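## Task

Take plate E01 off nest N1 and place it in landing nest N3, lying flat within N3's locators and turned so its well A1 is at N3's corner labelled A1. Letting it drop a few millimetres onto N3 is acceptable, but a much bigger drop there counts as failure. Plate E07 has to be left on N2 as it was at the start. The result only counts if it holds without the robot, so open the gripper and move the arm away at the end.

## Robot and tools

Robot: one arm with a two-finger gripper. The fingers point along the gripper's +z axis and close along its y axis. The reported end_effector_position is the spot between the pads when closed. Closed fingertips extend about 33 mm past it, fully open ones about 9 mm. Closing pushes the tips roughly 24 mm further out, so keep that clearance above a surface. Joint order from base: waist, shoulder, elbow, forearm roll, wrist pitch, wrist roll. Load limits are 144 N m for the first three and 36 N m for the wrist joints, and a carried plate adds to them.

Frame: the scene frame has its origin on the table top beneath the arm base, +z up, and +y to the left when facing along +x. Positions are metres. Orientations are quaternions ordered w, x, y, z. The base may sit tilted, and the printed hand position grows less accurate at long reach. Each plate's A1 well lies at its labelled short end, in the corner opposite the labelled long side. Signs on the deck name each nest.

The row (shared by execute_actions and move): 10 numbers in order x, y, z, qw, qx, qy, qz, position, force_limit, speed. The first seven are an absolute gripper pose in the scene frame, not an offset. position, force_limit and speed each lie in [-1, 1]. position +1 = fully open (140 mm), about -0.8 = pads touching, -1 = close until blocked. force_limit scales the squeeze from about 14 N at -1 through 60 N at 0 to 107 N at +1. speed scales finger travel from about 30 mm/s at -1 to 140 at 0 to 250 at +1. Repeat the wanted quaternion in every row rather than copying a reported one that may have drifted.

execute_actions(actions): a list of actions; each action is a list of up to 15 rows, one row per 1/30 s step, and a short action keeps its final row for the remaining steps. There is one list for the single arm. An empty list just reports state and images. Per step the commanded pose is clipped to 70 mm and 16 degrees from the measured pose, so far targets need several actions; position wins over orientation if both cannot be met. A target more than 0.6 m from the gripper along any of its axes is refused; if the first action fails that check or anything is malformed, nothing runs.

move(target, speed, stop_force, blocking): target is one absolute 10-number row; the gripper follows a straight path to it, taking 0.5 to 10 s (cut off at 10 s). speed is top path speed in m/s, 0.002 to 0.5 (default 0.25); turning is limited to double that in rad/s. Finger values are applied at the start. It does not avoid obstacles, and the arm may lag or overshoot. stop_force (20 to 80 N, optional) ends the path when push against the motion rises that much; then the arm backs off two steps and holds. Use it only with slow, non-rotating moves, not when lifting away from a contact, and not before 0.2 s of scene time. blocking=false returns after 0.5 s while motion continues; it cannot combine with stop_force, and other motion calls are refused until the move ends (use wait or stop). The result adds a move: line: done, off_target, moving, held, fault, or contact (stopped by stop_force), plus distance from target; limits=paced means the pose was clipped, limits=held means a check blocked steps.

wait(seconds): 0 to 10, runs the scene holding the last command; returns early if a running move ends. stop(): brakes a running move; fingers keep going. zoom_image(camera, region): camera is cam_head_left, cam_head_right or cam_wrist; region [x0, y0, x1, y1] in pixels, at most 504 by 504. finished_scene(scene): ends the given scene irrevocably and reports success; answering without any tool call ends everything.

Results: the state line gives end_effector_position and end_effector_quat_wxyz; "Hand target" is where the controller currently drives; step readings list positions, with HELD marking clipped steps; "pose unreachable" means the clearance check (which treats the base mount as arm) altered or blocked the command. object_status: 0 moving, 1 blocked while opening, 2 blocked while closing (a good grip), 3 reached target or pads met. position_measured is in counts: 3 open, 230 pads meeting. To squeeze harder while holding, raise force_limit and nudge position (e.g. -1 to -0.98). Camera images are 504x504, in the order cam_head_left, cam_head_right, cam_wrist; calibration data comes with the task.

Avoid: hitting or pressing hard on anything, since the stiff arm faults (10 s stop, rest of call skipped) at a joint's load limit or 150 N external force; fast moves into contact; targets far past a surface; dropping plates from height; knocking items off the table, which ends the scene; and holding loads long, which heats motors toward an over-temperature brake stop.

Each tool is called after "Emit:" as a command line: name --argument value for each argument, lists and objects as JSON in quotes; but a table of rows of numbers goes row by row, as --pt "numbers of a row", without its own name.

## Session

Emit:
execute_actions --actions '[]'

Scene clock: 0.00 s.
end_effector_position=(+0.4066, +0.6609, +0.2082) position_measured=3 object_status=3 end_effector_quat_wxyz=(-0.591, +0.642, +0.269, +0.408)
Joint positions: [ 0.478  0.489 -0.24  -2.202 -0.95  -2.625]
Joint velocities: [-0.001  0.    -0.    -0.001  0.001  0.   ]
Hand target: +0.407, +0.661, +0.208; -0.591, +0.642, +0.269, +0.408

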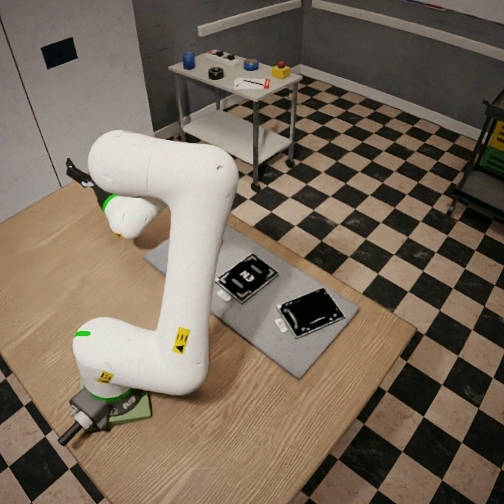

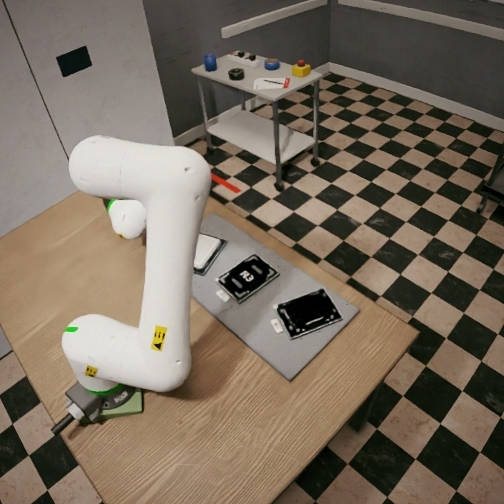

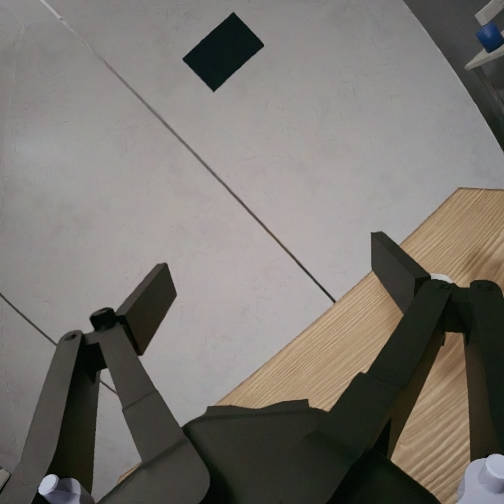

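Emit:
zoom_image --camera "cam_head_right" --region '[170, 200, 370, 390]'

Region (170, 200, 370, 390) of cam_head_right's 504x504 image, scaled by 2.520, with more detail than that image has; it fills the top 479 rows of this view, and the rest is white.

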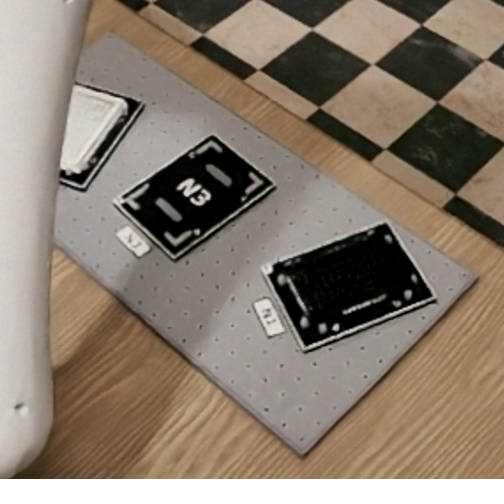

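Emit:
move --target '[0.5, 0.1, 0.35, 0, 1, 0, 0, 1, 0, 0]' --speed 0.25

Scene clock: 10.40 s.
end_effector_position=(+0.4975, +0.0985, +0.3485) position_measured=3 object_status=3 end_effector_quat_wxyz=(-0.312, +0.846, +0.320, +0.292)
Joint positions: [-0.19  -0.316 -0.042 -0.74  -1.385 -3.924]
Joint velocities: [ 0.017  0.014  0.02   0.023 -0.016 -0.002]
Hand target: +0.497, +0.099, +0.349; -0.312, +0.846, +0.320, +0.291
Off the commanded pose: 0.003 m, 65 deg; orientation clipped at the last step of the last action.
joint sent to its limit — the command would take joint 6 (wrist roll) past its lower limit, so that joint was sent only as far as its limit.
move: off_target; limits=paced
camera_calibration (this result's frames):
cam_wrist: T_world_to_cam=[[0.620993, -0.613507, -0.487829, -0.069361], [-0.783059, -0.512947, -0.351717, 0.575255], [-0.0344495, 0.600412, -0.798949, 0.424956], [0, 0, 0, 1]] pos_world=[0.508171, -0.00262659, 0.508008]

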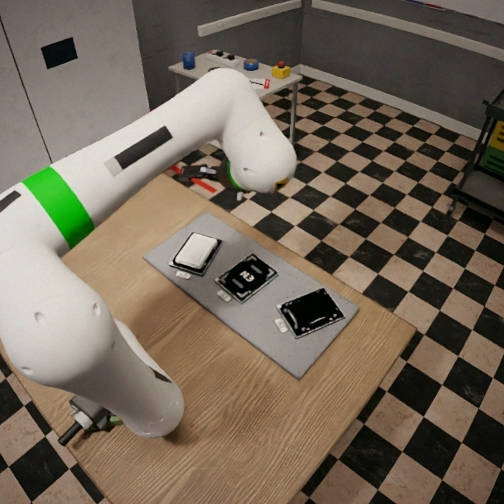

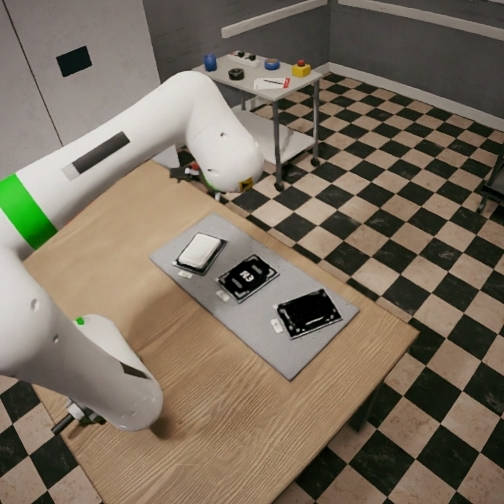

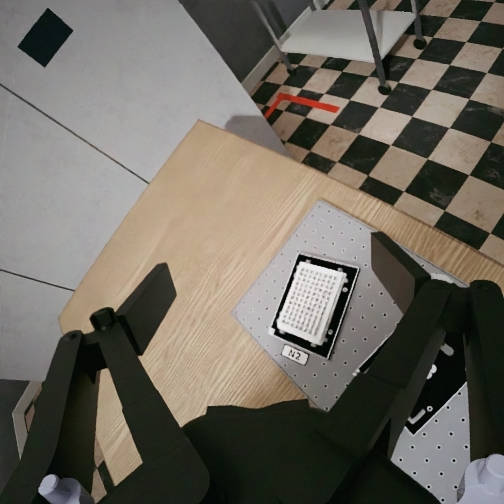

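Emit:
move --target '[0.5, 0.0, 0.35, 0, 0.5, 0.866, 0, 1, 0, 0]' --speed 0.3

Emit:
move --target '[0.6, -0.22, 0.3, 0, 0, 1, 0, 1, 0, 0]' --speed 0.3

Scene clock: 15.73 s.
end_effector_position=(+0.4997, -0.0002, +0.3497) position_measured=3 object_status=3 end_effector_quat_wxyz=(-0.002, +0.500, +0.866, +0.001)
Joint positions: [ 0.318 -0.059  0.235  0.149 -1.778 -3.067]
Joint velocities: [-0.    -0.001 -0.002  0.001  0.     0.001]
Hand target: +0.500, -0.000, +0.350; -0.002, +0.500, +0.866, +0.001
Off the commanded pose: 0.001 m, 0 deg.
move: done
camera_calibration (this result's frames):
cam_wrist: T_world_to_cam=[[0.936903, 0.345169, -0.0554171, -0.439651], [0.340386, -0.864572, 0.369666, -0.286971], [0.0796849, -0.365204, -0.927511, 0.472921], [0, 0, 0, 1]] pos_world=[0.471906, 0.0763596, 0.520359]

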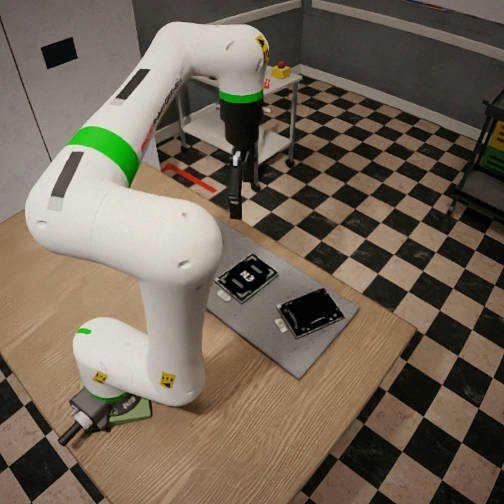

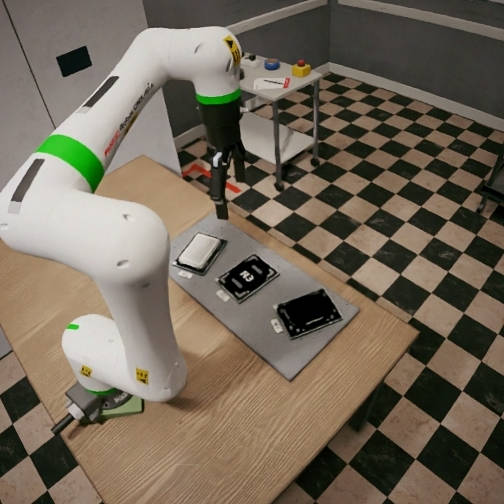

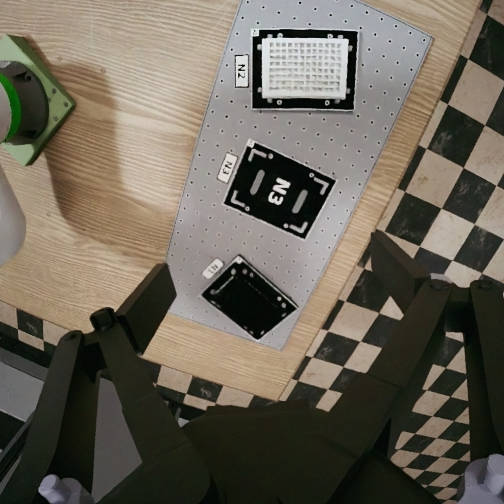

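Scene clock: 17.90 s.
end_effector_position=(+0.5995, -0.2200, +0.3006) position_measured=3 object_status=3 end_effector_quat_wxyz=(+0.000, -0.000, +1.000, -0.001)
Joint positions: [-0.221  0.25   0.559  0.089 -1.727 -1.498]
Joint velocities: [-0.002  0.003  0.003  0.    -0.003  0.003]
Hand target: +0.600, -0.220, +0.301; +0.000, -0.000, +1.000, -0.001
Off the commanded pose: 0.001 m, 0 deg.
move: done
camera_calibration (this result's frames):
cam_wrist: T_world_to_cam=[[0.169391, 0.983957, -0.0559984, 0.140869], [0.916954, -0.136519, 0.374911, -0.67989], [0.361251, -0.114854, -0.925368, 0.224862], [0, 0, 0, 1]] pos_world=[0.518334, -0.2056, 0.470867]

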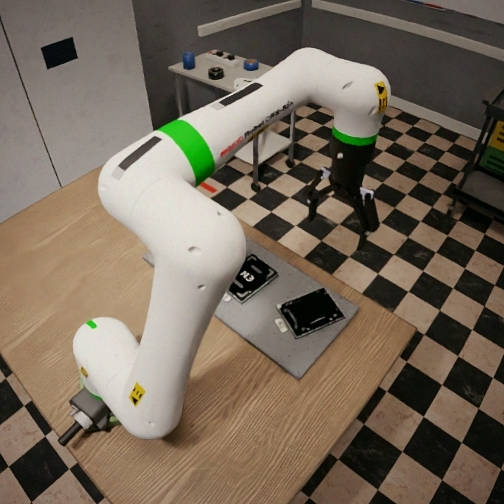

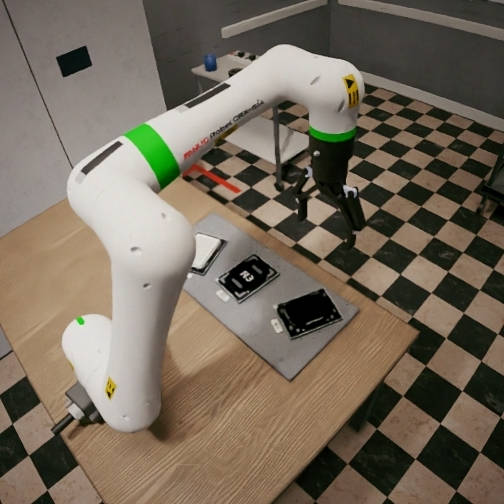

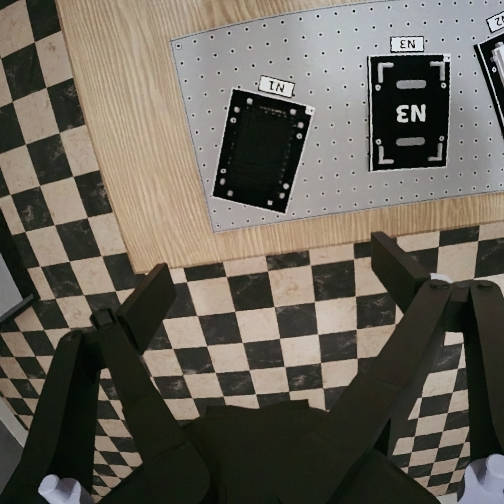

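Emit:
zoom_image --camera "cam_wrist" --region '[190, 30, 470, 230]'

Emit:
zoom_image --camera "cam_head_right" --region '[260, 275, 360, 350]'

Region (190, 30, 470, 230) of cam_wrist's 504x504 image, scaled by 1.800, with more detail than that image has; it fills the top 360 rows of this view, and the rest is white.

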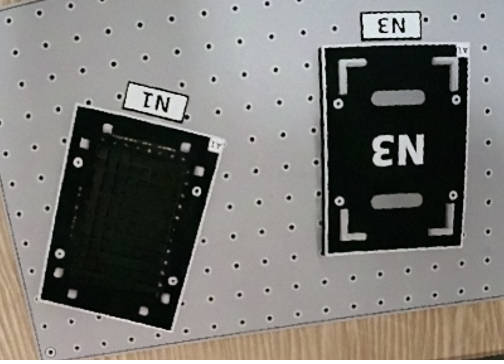

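Region (260, 275, 360, 350) of cam_head_right's 504x504 image, scaled by 5.040, with more detail than that image has; it fills the top 378 rows of this view, and the rest is white.

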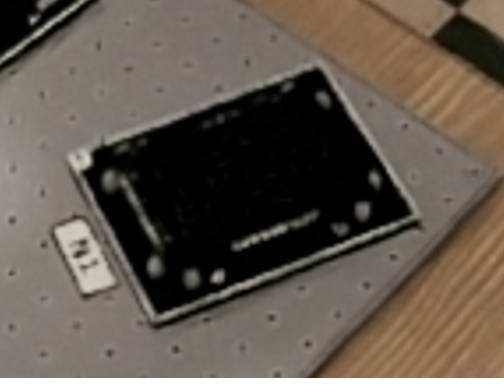

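Emit:
move --target '[0.536, -0.225, 0.12, 0, 0.1968, 0.9804, 0, 1, 0, 0]' --speed 0.2

Scene clock: 30.13 s.
end_effector_position=(+0.5371, -0.2250, +0.1199) position_measured=3 object_status=3 end_effector_quat_wxyz=(+0.000, +0.197, +0.980, -0.000)
Joint positions: [-0.273  0.133 -0.017  0.082 -1.266 -1.881]
Joint velocities: [ 0.001 -0.    -0.002  0.     0.002 -0.001]
Hand target: +0.537, -0.225, +0.120; +0.000, +0.197, +0.980, -0.000
Off the commanded pose: 0.001 m, 0 deg.
move: done
camera_calibration (this result's frames):
cam_wrist: T_world_to_cam=[[0.536284, 0.842327, -0.0537033, -0.0829853], [0.792928, -0.480984, 0.374059, -0.566385], [0.289249, -0.243185, -0.925849, 0.0894073], [0, 0, 0, 1]] pos_world=[0.467745, -0.180779, 0.290182]

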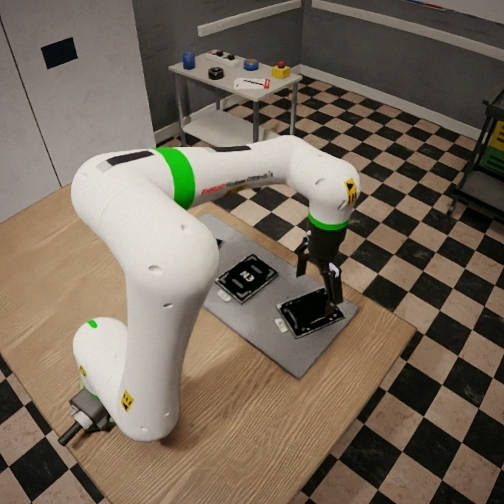

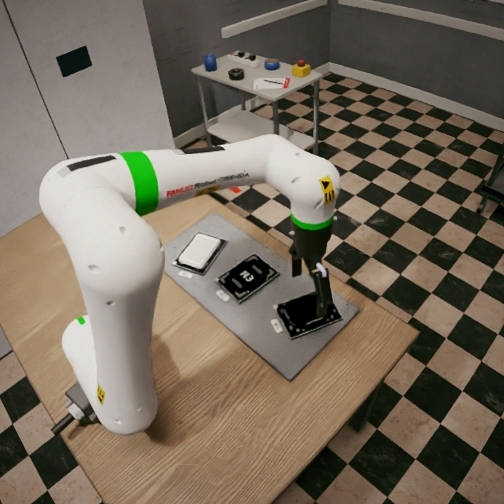

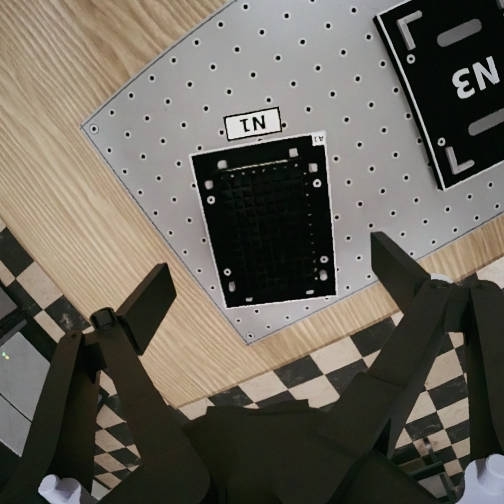

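Emit:
zoom_image --camera "cam_wrist" --region '[170, 120, 370, 320]'

Region (170, 120, 370, 320) of cam_wrist's 504x504 image, scaled by 2.520, with more detail than that image has.

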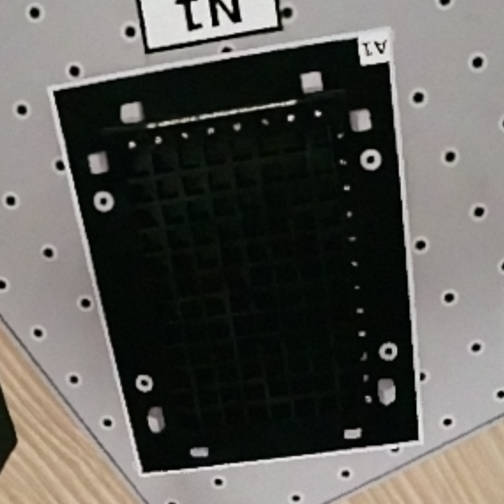

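Emit:
move --target '[0.536, -0.224, 0.075, 0, 0.1968, 0.9804, 0, 0.55, 0, 0]' --speed 0.08

Emit:
zoom_image --camera "cam_head_right" --region '[250, 250, 370, 350]'

Scene clock: 40.43 s.
end_effector_position=(+0.5363, -0.2241, +0.0750) position_measured=59 object_status=3 end_effector_quat_wxyz=(+0.000, +0.197, +0.980, -0.000)
Joint positions: [-0.278  0.168 -0.083  0.084 -1.165 -1.884]
Joint velocities: [-0.001  0.001 -0.    -0.001  0.002  0.002]
Hand target: +0.536, -0.224, +0.075; +0.000, +0.197, +0.980, -0.000
Off the commanded pose: 0.000 m, 0 deg.
move: done
camera_calibration (this result's frames):
cam_wrist: T_world_to_cam=[[0.536302, 0.842327, -0.0535262, -0.0857919], [0.792918, -0.48108, 0.373955, -0.548464], [0.289242, -0.242995, -0.925901, 0.048408], [0, 0, 0, 1]] pos_world=[0.466896, -0.179827, 0.24533]

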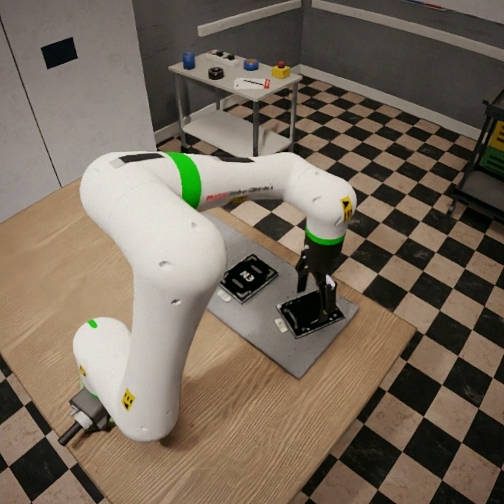

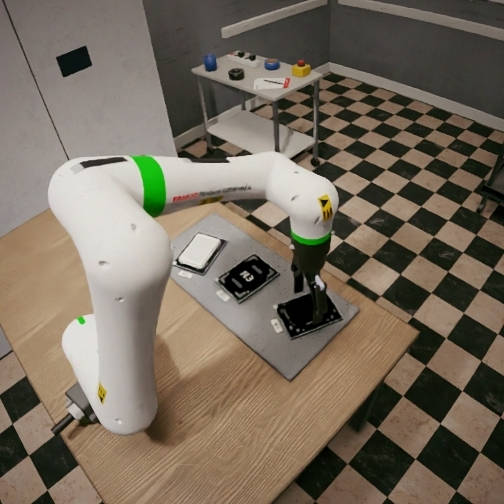

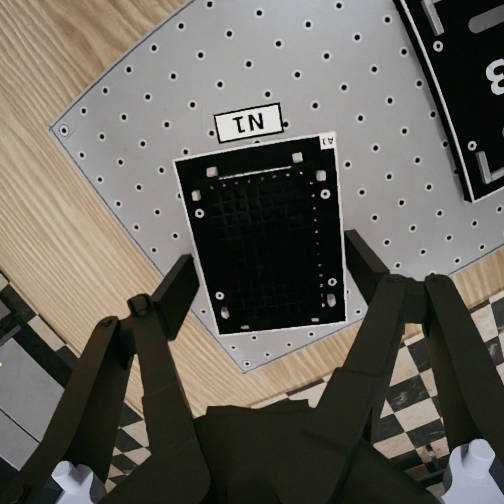

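Region (250, 250, 370, 350) of cam_head_right's 504x504 image, scaled by 4.200, with more detail than that image has.

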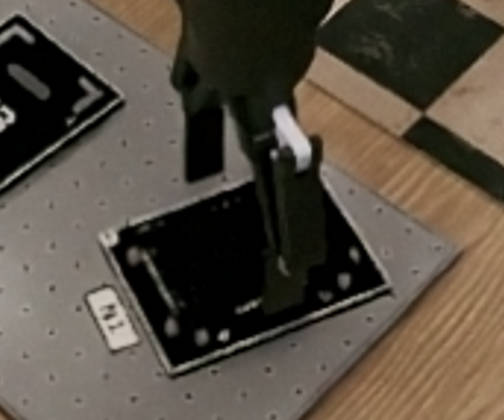

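Emit:
move --target '[0.537, -0.2225, 0.058, 0, 0.1968, 0.9804, 0, 0.45, 0, 0]' --speed 0.02 --stop_force 20

Emit:
zoom_image --camera "cam_wrist" --region '[150, 120, 390, 360]'

Emit:
zoom_image --camera "cam_head_right" --region '[250, 250, 370, 350]'

Scene clock: 45.57 s.
end_effector_position=(+0.5371, -0.2225, +0.0580) position_measured=72 object_status=3 end_effector_quat_wxyz=(+0.000, +0.197, +0.980, -0.000)
Joint positions: [-0.278  0.186 -0.103  0.085 -1.128 -1.888]
Joint velocities: [-0.001  0.001 -0.     0.001  0.001 -0.   ]
Hand target: +0.537, -0.223, +0.058; -0.000, +0.197, +0.980, -0.000
Off the commanded pose: 0.000 m, 0 deg.
move: done
camera_calibration (this result's frames):
cam_wrist: T_world_to_cam=[[0.536306, 0.842326, -0.0535043, -0.0884409], [0.792923, -0.481101, 0.373918, -0.542042], [0.289219, -0.242959, -0.925917, 0.0328319], [0, 0, 0, 1]] pos_world=[0.467733, -0.178304, 0.228346]

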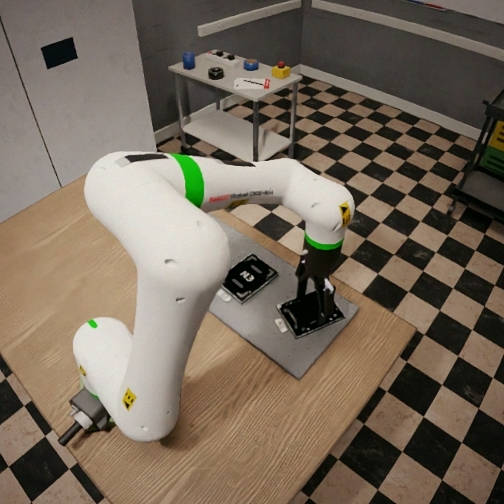

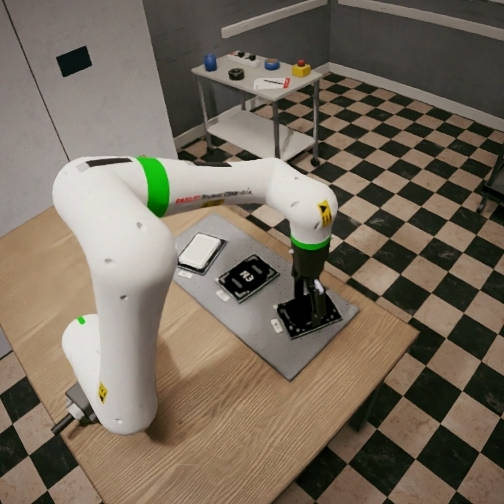

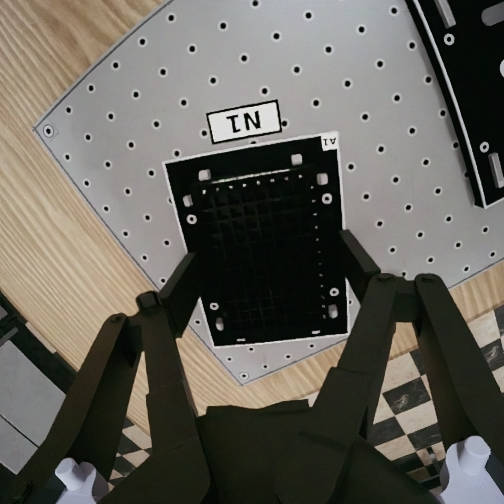

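Region (150, 120, 390, 360) of cam_wrist's 504x504 image, scaled by 2.100, with more detail than that image has.

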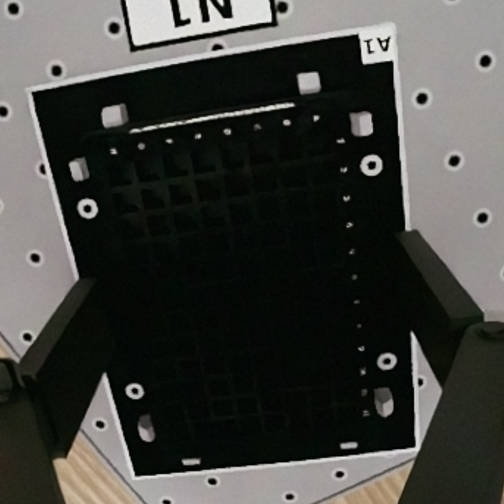

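Region (250, 250, 370, 350) of cam_head_right's 504x504 image, scaled by 4.200, with more detail than that image has.

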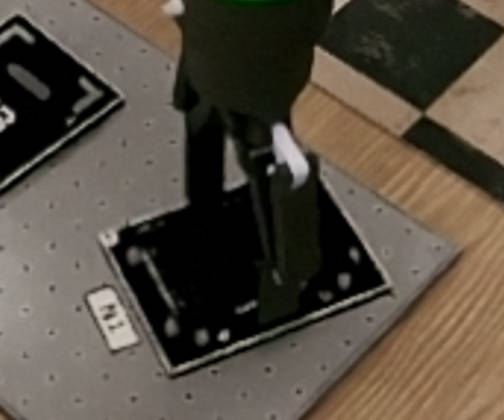

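Emit:
move --target '[0.5365, -0.2235, 0.025, 0, 0.1968, 0.9804, 0, 0.45, 0, 0]' --speed 0.005 --stop_force 20

Emit:
zoom_image --camera "cam_wrist" --region '[130, 120, 390, 380]'

Scene clock: 49.53 s.
end_effector_position=(+0.5370, -0.2228, +0.0500) position_measured=72 object_status=3 end_effector_quat_wxyz=(+0.000, +0.197, +0.980, -0.000)
Joint positions: [-0.28   0.194 -0.112  0.086 -1.11  -1.888]
Joint velocities: [ 0.001  0.001  0.001 -0.001 -0.003 -0.001]
Hand target: +0.537, -0.223, +0.050; +0.000, +0.197, +0.980, -0.000
Off the commanded pose: 0.025 m, 0 deg.
move: contact
camera_calibration (this result's frames):
cam_wrist: T_world_to_cam=[[0.536284, 0.842336, -0.0535672, -0.0885674], [0.792929, -0.481045, 0.373978, -0.539109], [0.289247, -0.243033, -0.925889, 0.0253004], [0, 0, 0, 1]] pos_world=[0.467654, -0.178583, 0.220296]

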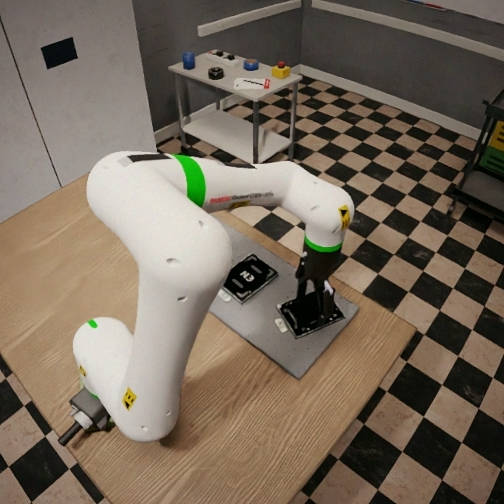

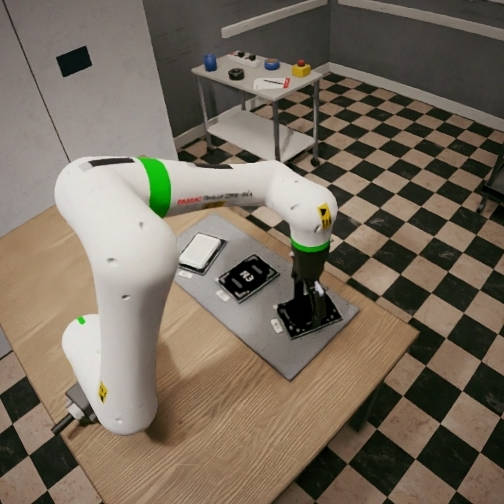

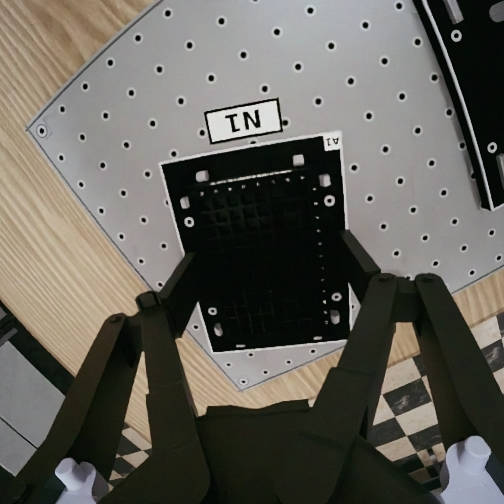

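Region (130, 120, 390, 380) of cam_wrist's 504x504 image, scaled by 1.938, with more detail than that image has.

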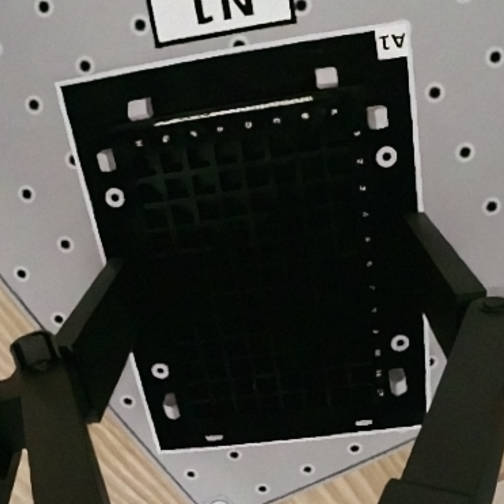

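Emit:
move --target '[0.5365, -0.2238, 0.055, 0, 0.1968, 0.9804, 0, 0.45, 0, 0]' --speed 0.01

Emit:
move --target '[0.5365, -0.2238, 0.055, 0, 0.1968, 0.9804, 0, -1, -0.4, -0.8]' --speed 0.01

Scene clock: 52.70 s.
end_effector_position=(+0.5365, -0.2238, +0.0550) position_measured=72 object_status=3 end_effector_quat_wxyz=(-0.000, +0.197, +0.980, -0.000)
Joint positions: [-0.281  0.189 -0.106  0.085 -1.121 -1.886]
Joint velocities: [-0.    -0.    -0.    -0.001 -0.001  0.001]
Hand target: +0.536, -0.224, +0.055; +0.000, +0.197, +0.980, -0.000
Off the commanded pose: 0.000 m, 0 deg.
move: done
camera_calibration (this result's frames):
cam_wrist: T_world_to_cam=[[0.536303, 0.842327, -0.0535147, -0.087194], [0.792932, -0.481099, 0.373901, -0.541023], [0.289201, -0.242958, -0.925923, 0.029916], [0, 0, 0, 1]] pos_world=[0.467105, -0.179571, 0.225323]

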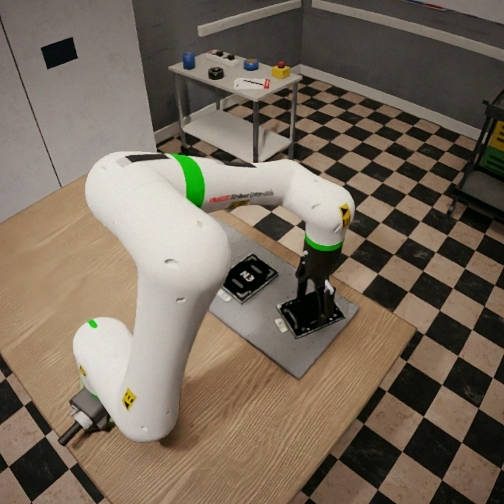

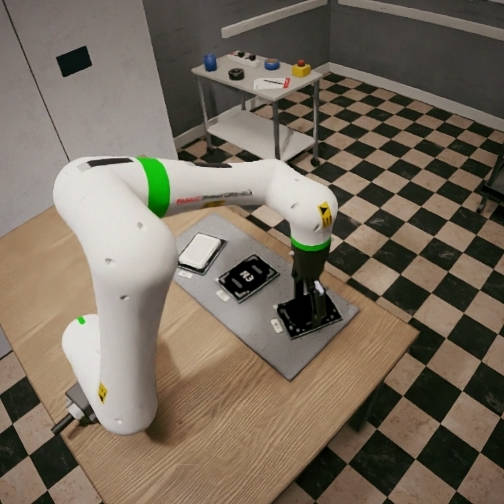

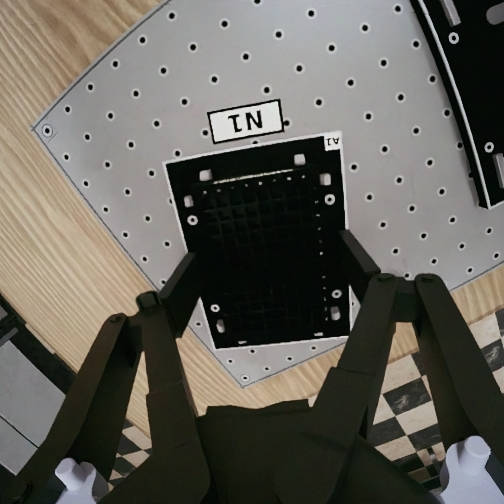

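Scene clock: 53.40 s.
end_effector_position=(+0.5365, -0.2239, +0.0552) position_measured=104 object_status=2 end_effector_quat_wxyz=(+0.000, +0.197, +0.980, -0.000)
Joint positions: [-0.281  0.189 -0.106  0.085 -1.121 -1.886]
Joint velocities: [ 0.    -0.    -0.    -0.001  0.002 -0.   ]
Hand target: +0.536, -0.224, +0.055; -0.000, +0.197, +0.980, +0.000
Off the commanded pose: 0.000 m, 0 deg.
move: done
camera_calibration (this result's frames):
cam_wrist: T_world_to_cam=[[0.536402, 0.842266, -0.0534819, -0.0872059], [0.792835, -0.481172, 0.374013, -0.541115], [0.289284, -0.243023, -0.92588, 0.0299883], [0, 0, 0, 1]] pos_world=[0.467117, -0.179631, 0.225485]

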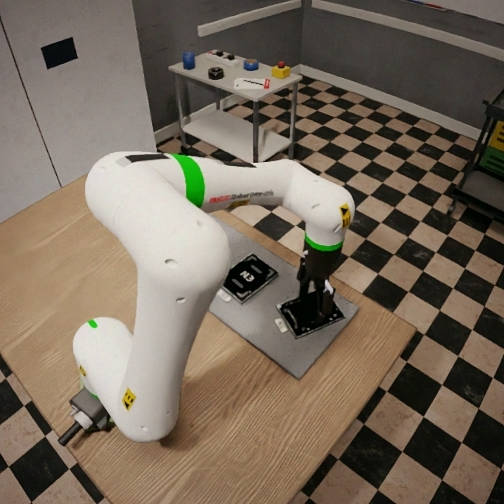

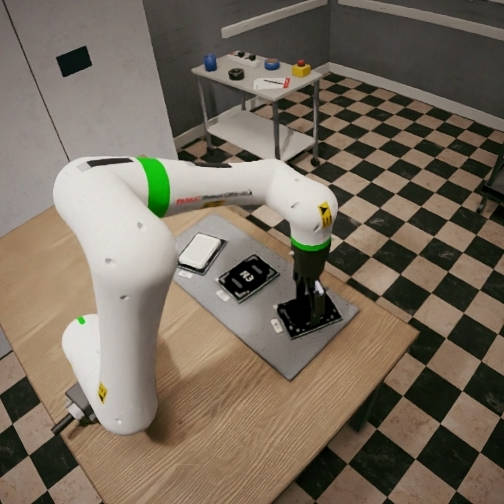

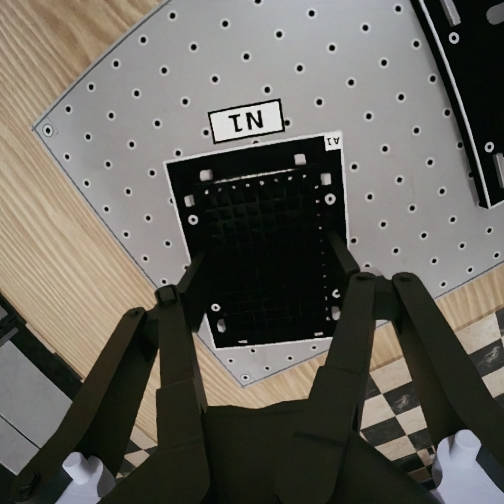

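Emit:
zoom_image --camera "cam_wrist" --region '[130, 120, 390, 380]'

Emit:
move --target '[0.5365, -0.2238, 0.075, 0, 0.1968, 0.9804, 0, -1, -0.4, -0.8]' --speed 0.02

Emit:
zoom_image --camera "cam_wrist" --region '[130, 120, 390, 380]'

Region (130, 120, 390, 380) of cam_wrist's 504x504 image, scaled by 1.938, with more detail than that image has.

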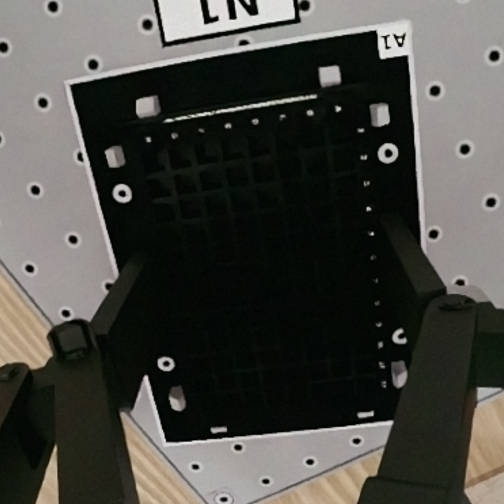

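Scene clock: 57.30 s.
end_effector_position=(+0.5364, -0.2238, +0.0750) position_measured=104 object_status=2 end_effector_quat_wxyz=(-0.000, +0.197, +0.980, +0.000)
Joint positions: [-0.278  0.168 -0.083  0.084 -1.165 -1.885]
Joint velocities: [ 0.    -0.001  0.    -0.    -0.001  0.002]
Hand target: +0.536, -0.224, +0.075; -0.000, +0.197, +0.980, +0.000
Off the commanded pose: 0.000 m, 0 deg.
move: done
camera_calibration (this result's frames):
cam_wrist: T_world_to_cam=[[0.536308, 0.842325, -0.0534928, -0.0860992], [0.79293, -0.481114, 0.373886, -0.548429], [0.289197, -0.242934, -0.925931, 0.0484683], [0, 0, 0, 1]] pos_world=[0.467025, -0.179559, 0.245322]

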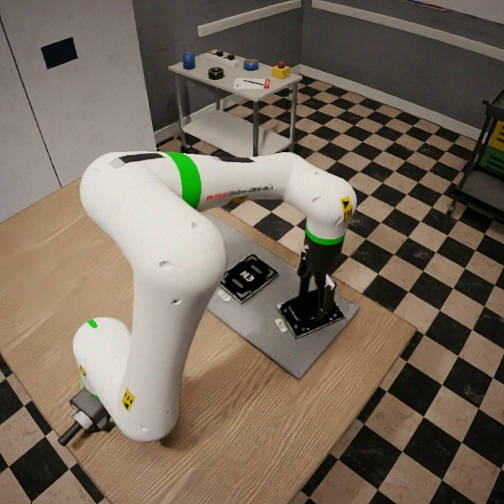

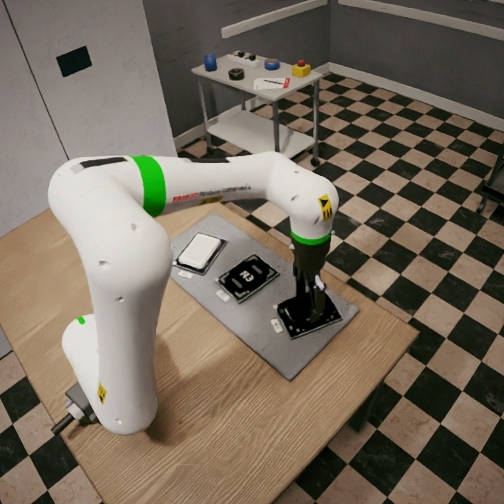

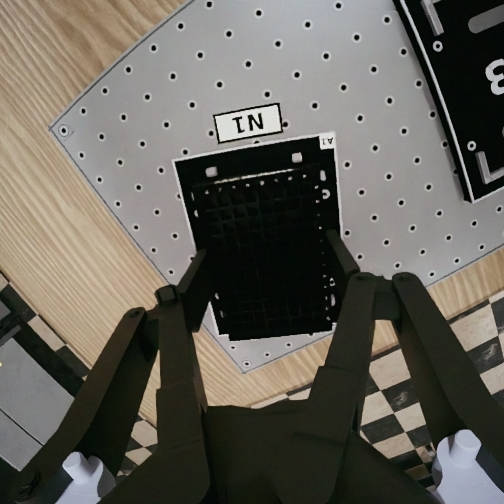

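Region (130, 120, 390, 380) of cam_wrist's 504x504 image, scaled by 1.938, with more detail than that image has.

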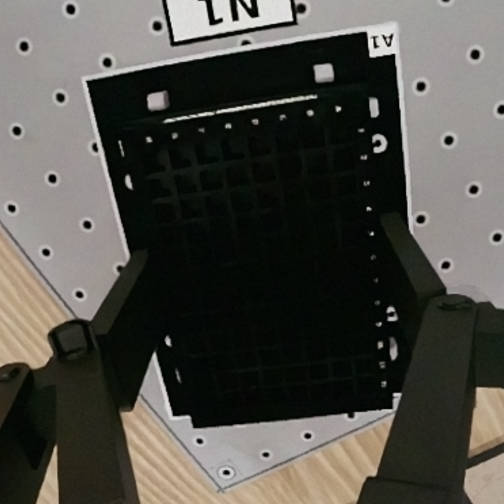

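Emit:
move --target '[0.53, -0.2, 0.1, 0, 0.1968, 0.9804, 0, -1, -0.4, -0.8]' --speed 0.08

Emit:
move --target '[0.509, 0.003, 0.1, 0, 0.0227, 0.9997, 0, -1, -0.4, -0.8]' --speed 0.15

Emit:
move --target '[0.509, 0.003, 0.075, 0, 0.0227, 0.9997, 0, -1, -0.4, -0.8]' --speed 0.04

Emit:
zoom_image --camera "cam_wrist" --region '[130, 120, 390, 380]'

Scene clock: 65.03 s.
end_effector_position=(+0.5299, -0.1999, +0.0999) position_measured=104 object_status=2 end_effector_quat_wxyz=(-0.000, +0.197, +0.980, +0.000)
Joint positions: [-0.226  0.113 -0.097  0.09  -1.211 -1.936]
Joint velocities: [-0.    -0.001  0.     0.001  0.    -0.001]
Hand target: +0.530, -0.200, +0.100; -0.000, +0.197, +0.980, +0.000
Off the commanded pose: 0.000 m, 0 deg.
move: done
camera_calibration (this result's frames):
cam_wrist: T_world_to_cam=[[0.536359, 0.842306, -0.0532903, -0.101439], [0.7929, -0.481251, 0.373775, -0.541169], [0.289187, -0.242731, -0.925987, 0.079272], [0, 0, 0, 1]] pos_world=[0.460576, -0.155754, 0.270274]

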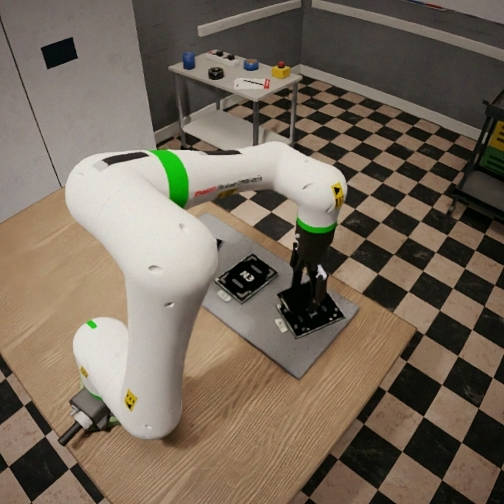

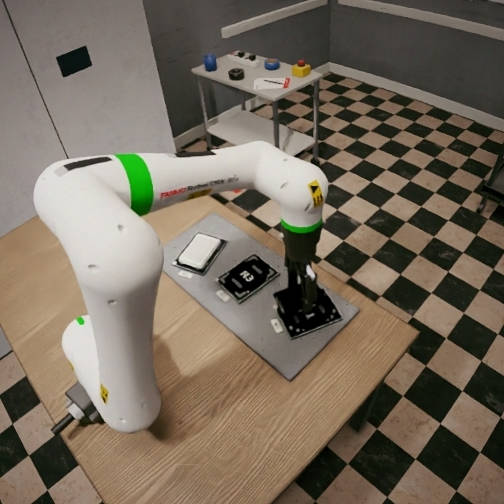

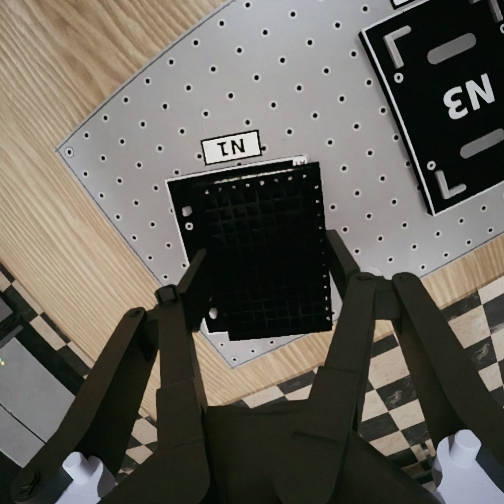

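Scene clock: 66.77 s.
end_effector_position=(+0.5095, +0.0035, +0.0997) position_measured=104 object_status=2 end_effector_quat_wxyz=(-0.000, +0.023, +1.000, +0.001)
Joint positions: [ 0.227  0.019 -0.267  0.151 -1.188 -2.062]
Joint velocities: [ 0.001  0.001 -0.     0.001  0.    -0.   ]
Hand target: +0.510, +0.004, +0.100; -0.000, +0.023, +1.000, +0.001
Off the commanded pose: 0.001 m, 0 deg.
move: done
camera_calibration (this result's frames):
cam_wrist: T_world_to_cam=[[0.214576, 0.975351, -0.0514567, -0.0985235], [0.910018, -0.180513, 0.373205, -0.487705], [0.354717, -0.126907, -0.926321, 0.1006], [0, 0, 0, 1]] pos_world=[0.429277, 0.0208247, 0.270132]

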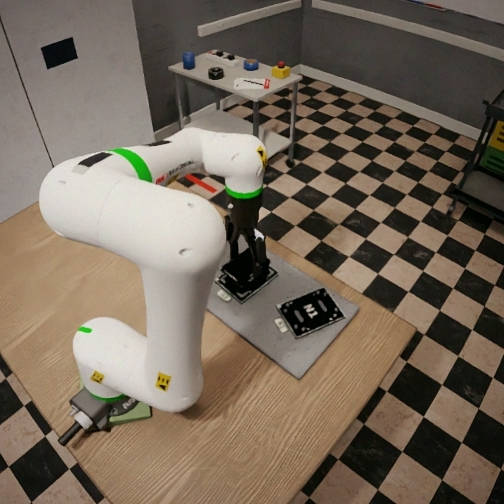

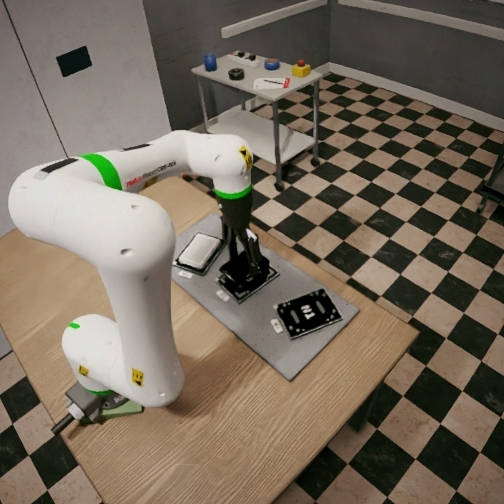

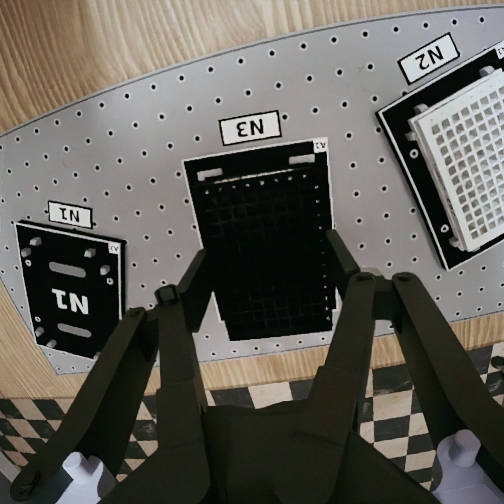

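Scene clock: 67.67 s.
end_effector_position=(+0.5091, +0.0030, +0.0750) position_measured=104 object_status=2 end_effector_quat_wxyz=(+0.000, +0.023, +1.000, -0.000)
Joint positions: [ 0.22   0.043 -0.304  0.157 -1.129 -2.066]
Joint velocities: [-0.001  0.001 -0.     0.001  0.001  0.001]
Hand target: +0.509, +0.003, +0.075; +0.000, +0.023, +1.000, -0.000
Off the commanded pose: 0.000 m, 0 deg.
move: done
camera_calibration (this result's frames):
cam_wrist: T_world_to_cam=[[0.214181, 0.975326, -0.0535368, -0.09893], [0.909956, -0.179299, 0.373942, -0.478213], [0.355116, -0.128807, -0.925906, 0.0775583], [0, 0, 0, 1]] pos_world=[0.428799, 0.0207357, 0.245339]

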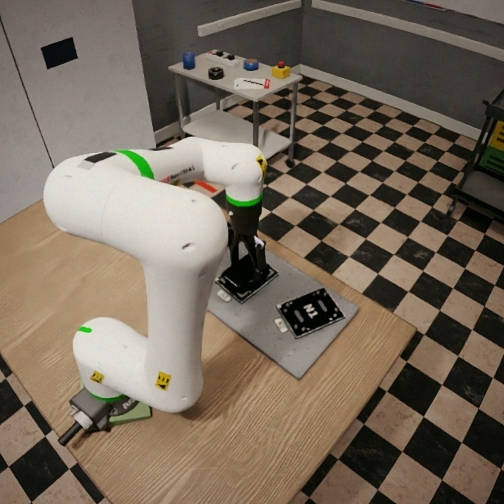

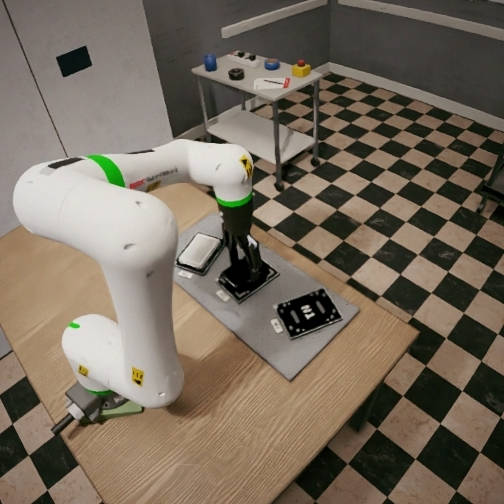

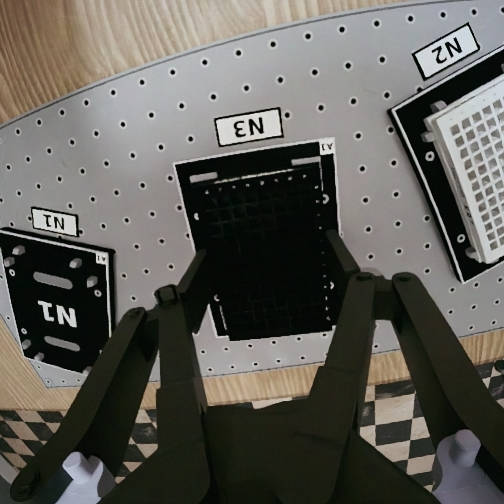

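Region (130, 120, 390, 380) of cam_wrist's 504x504 image, scaled by 1.938, with more detail than that image has.

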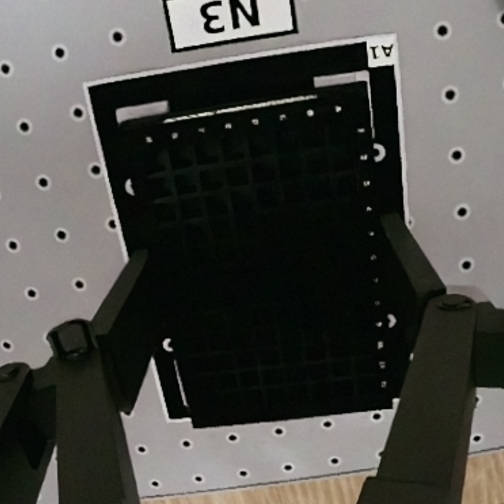

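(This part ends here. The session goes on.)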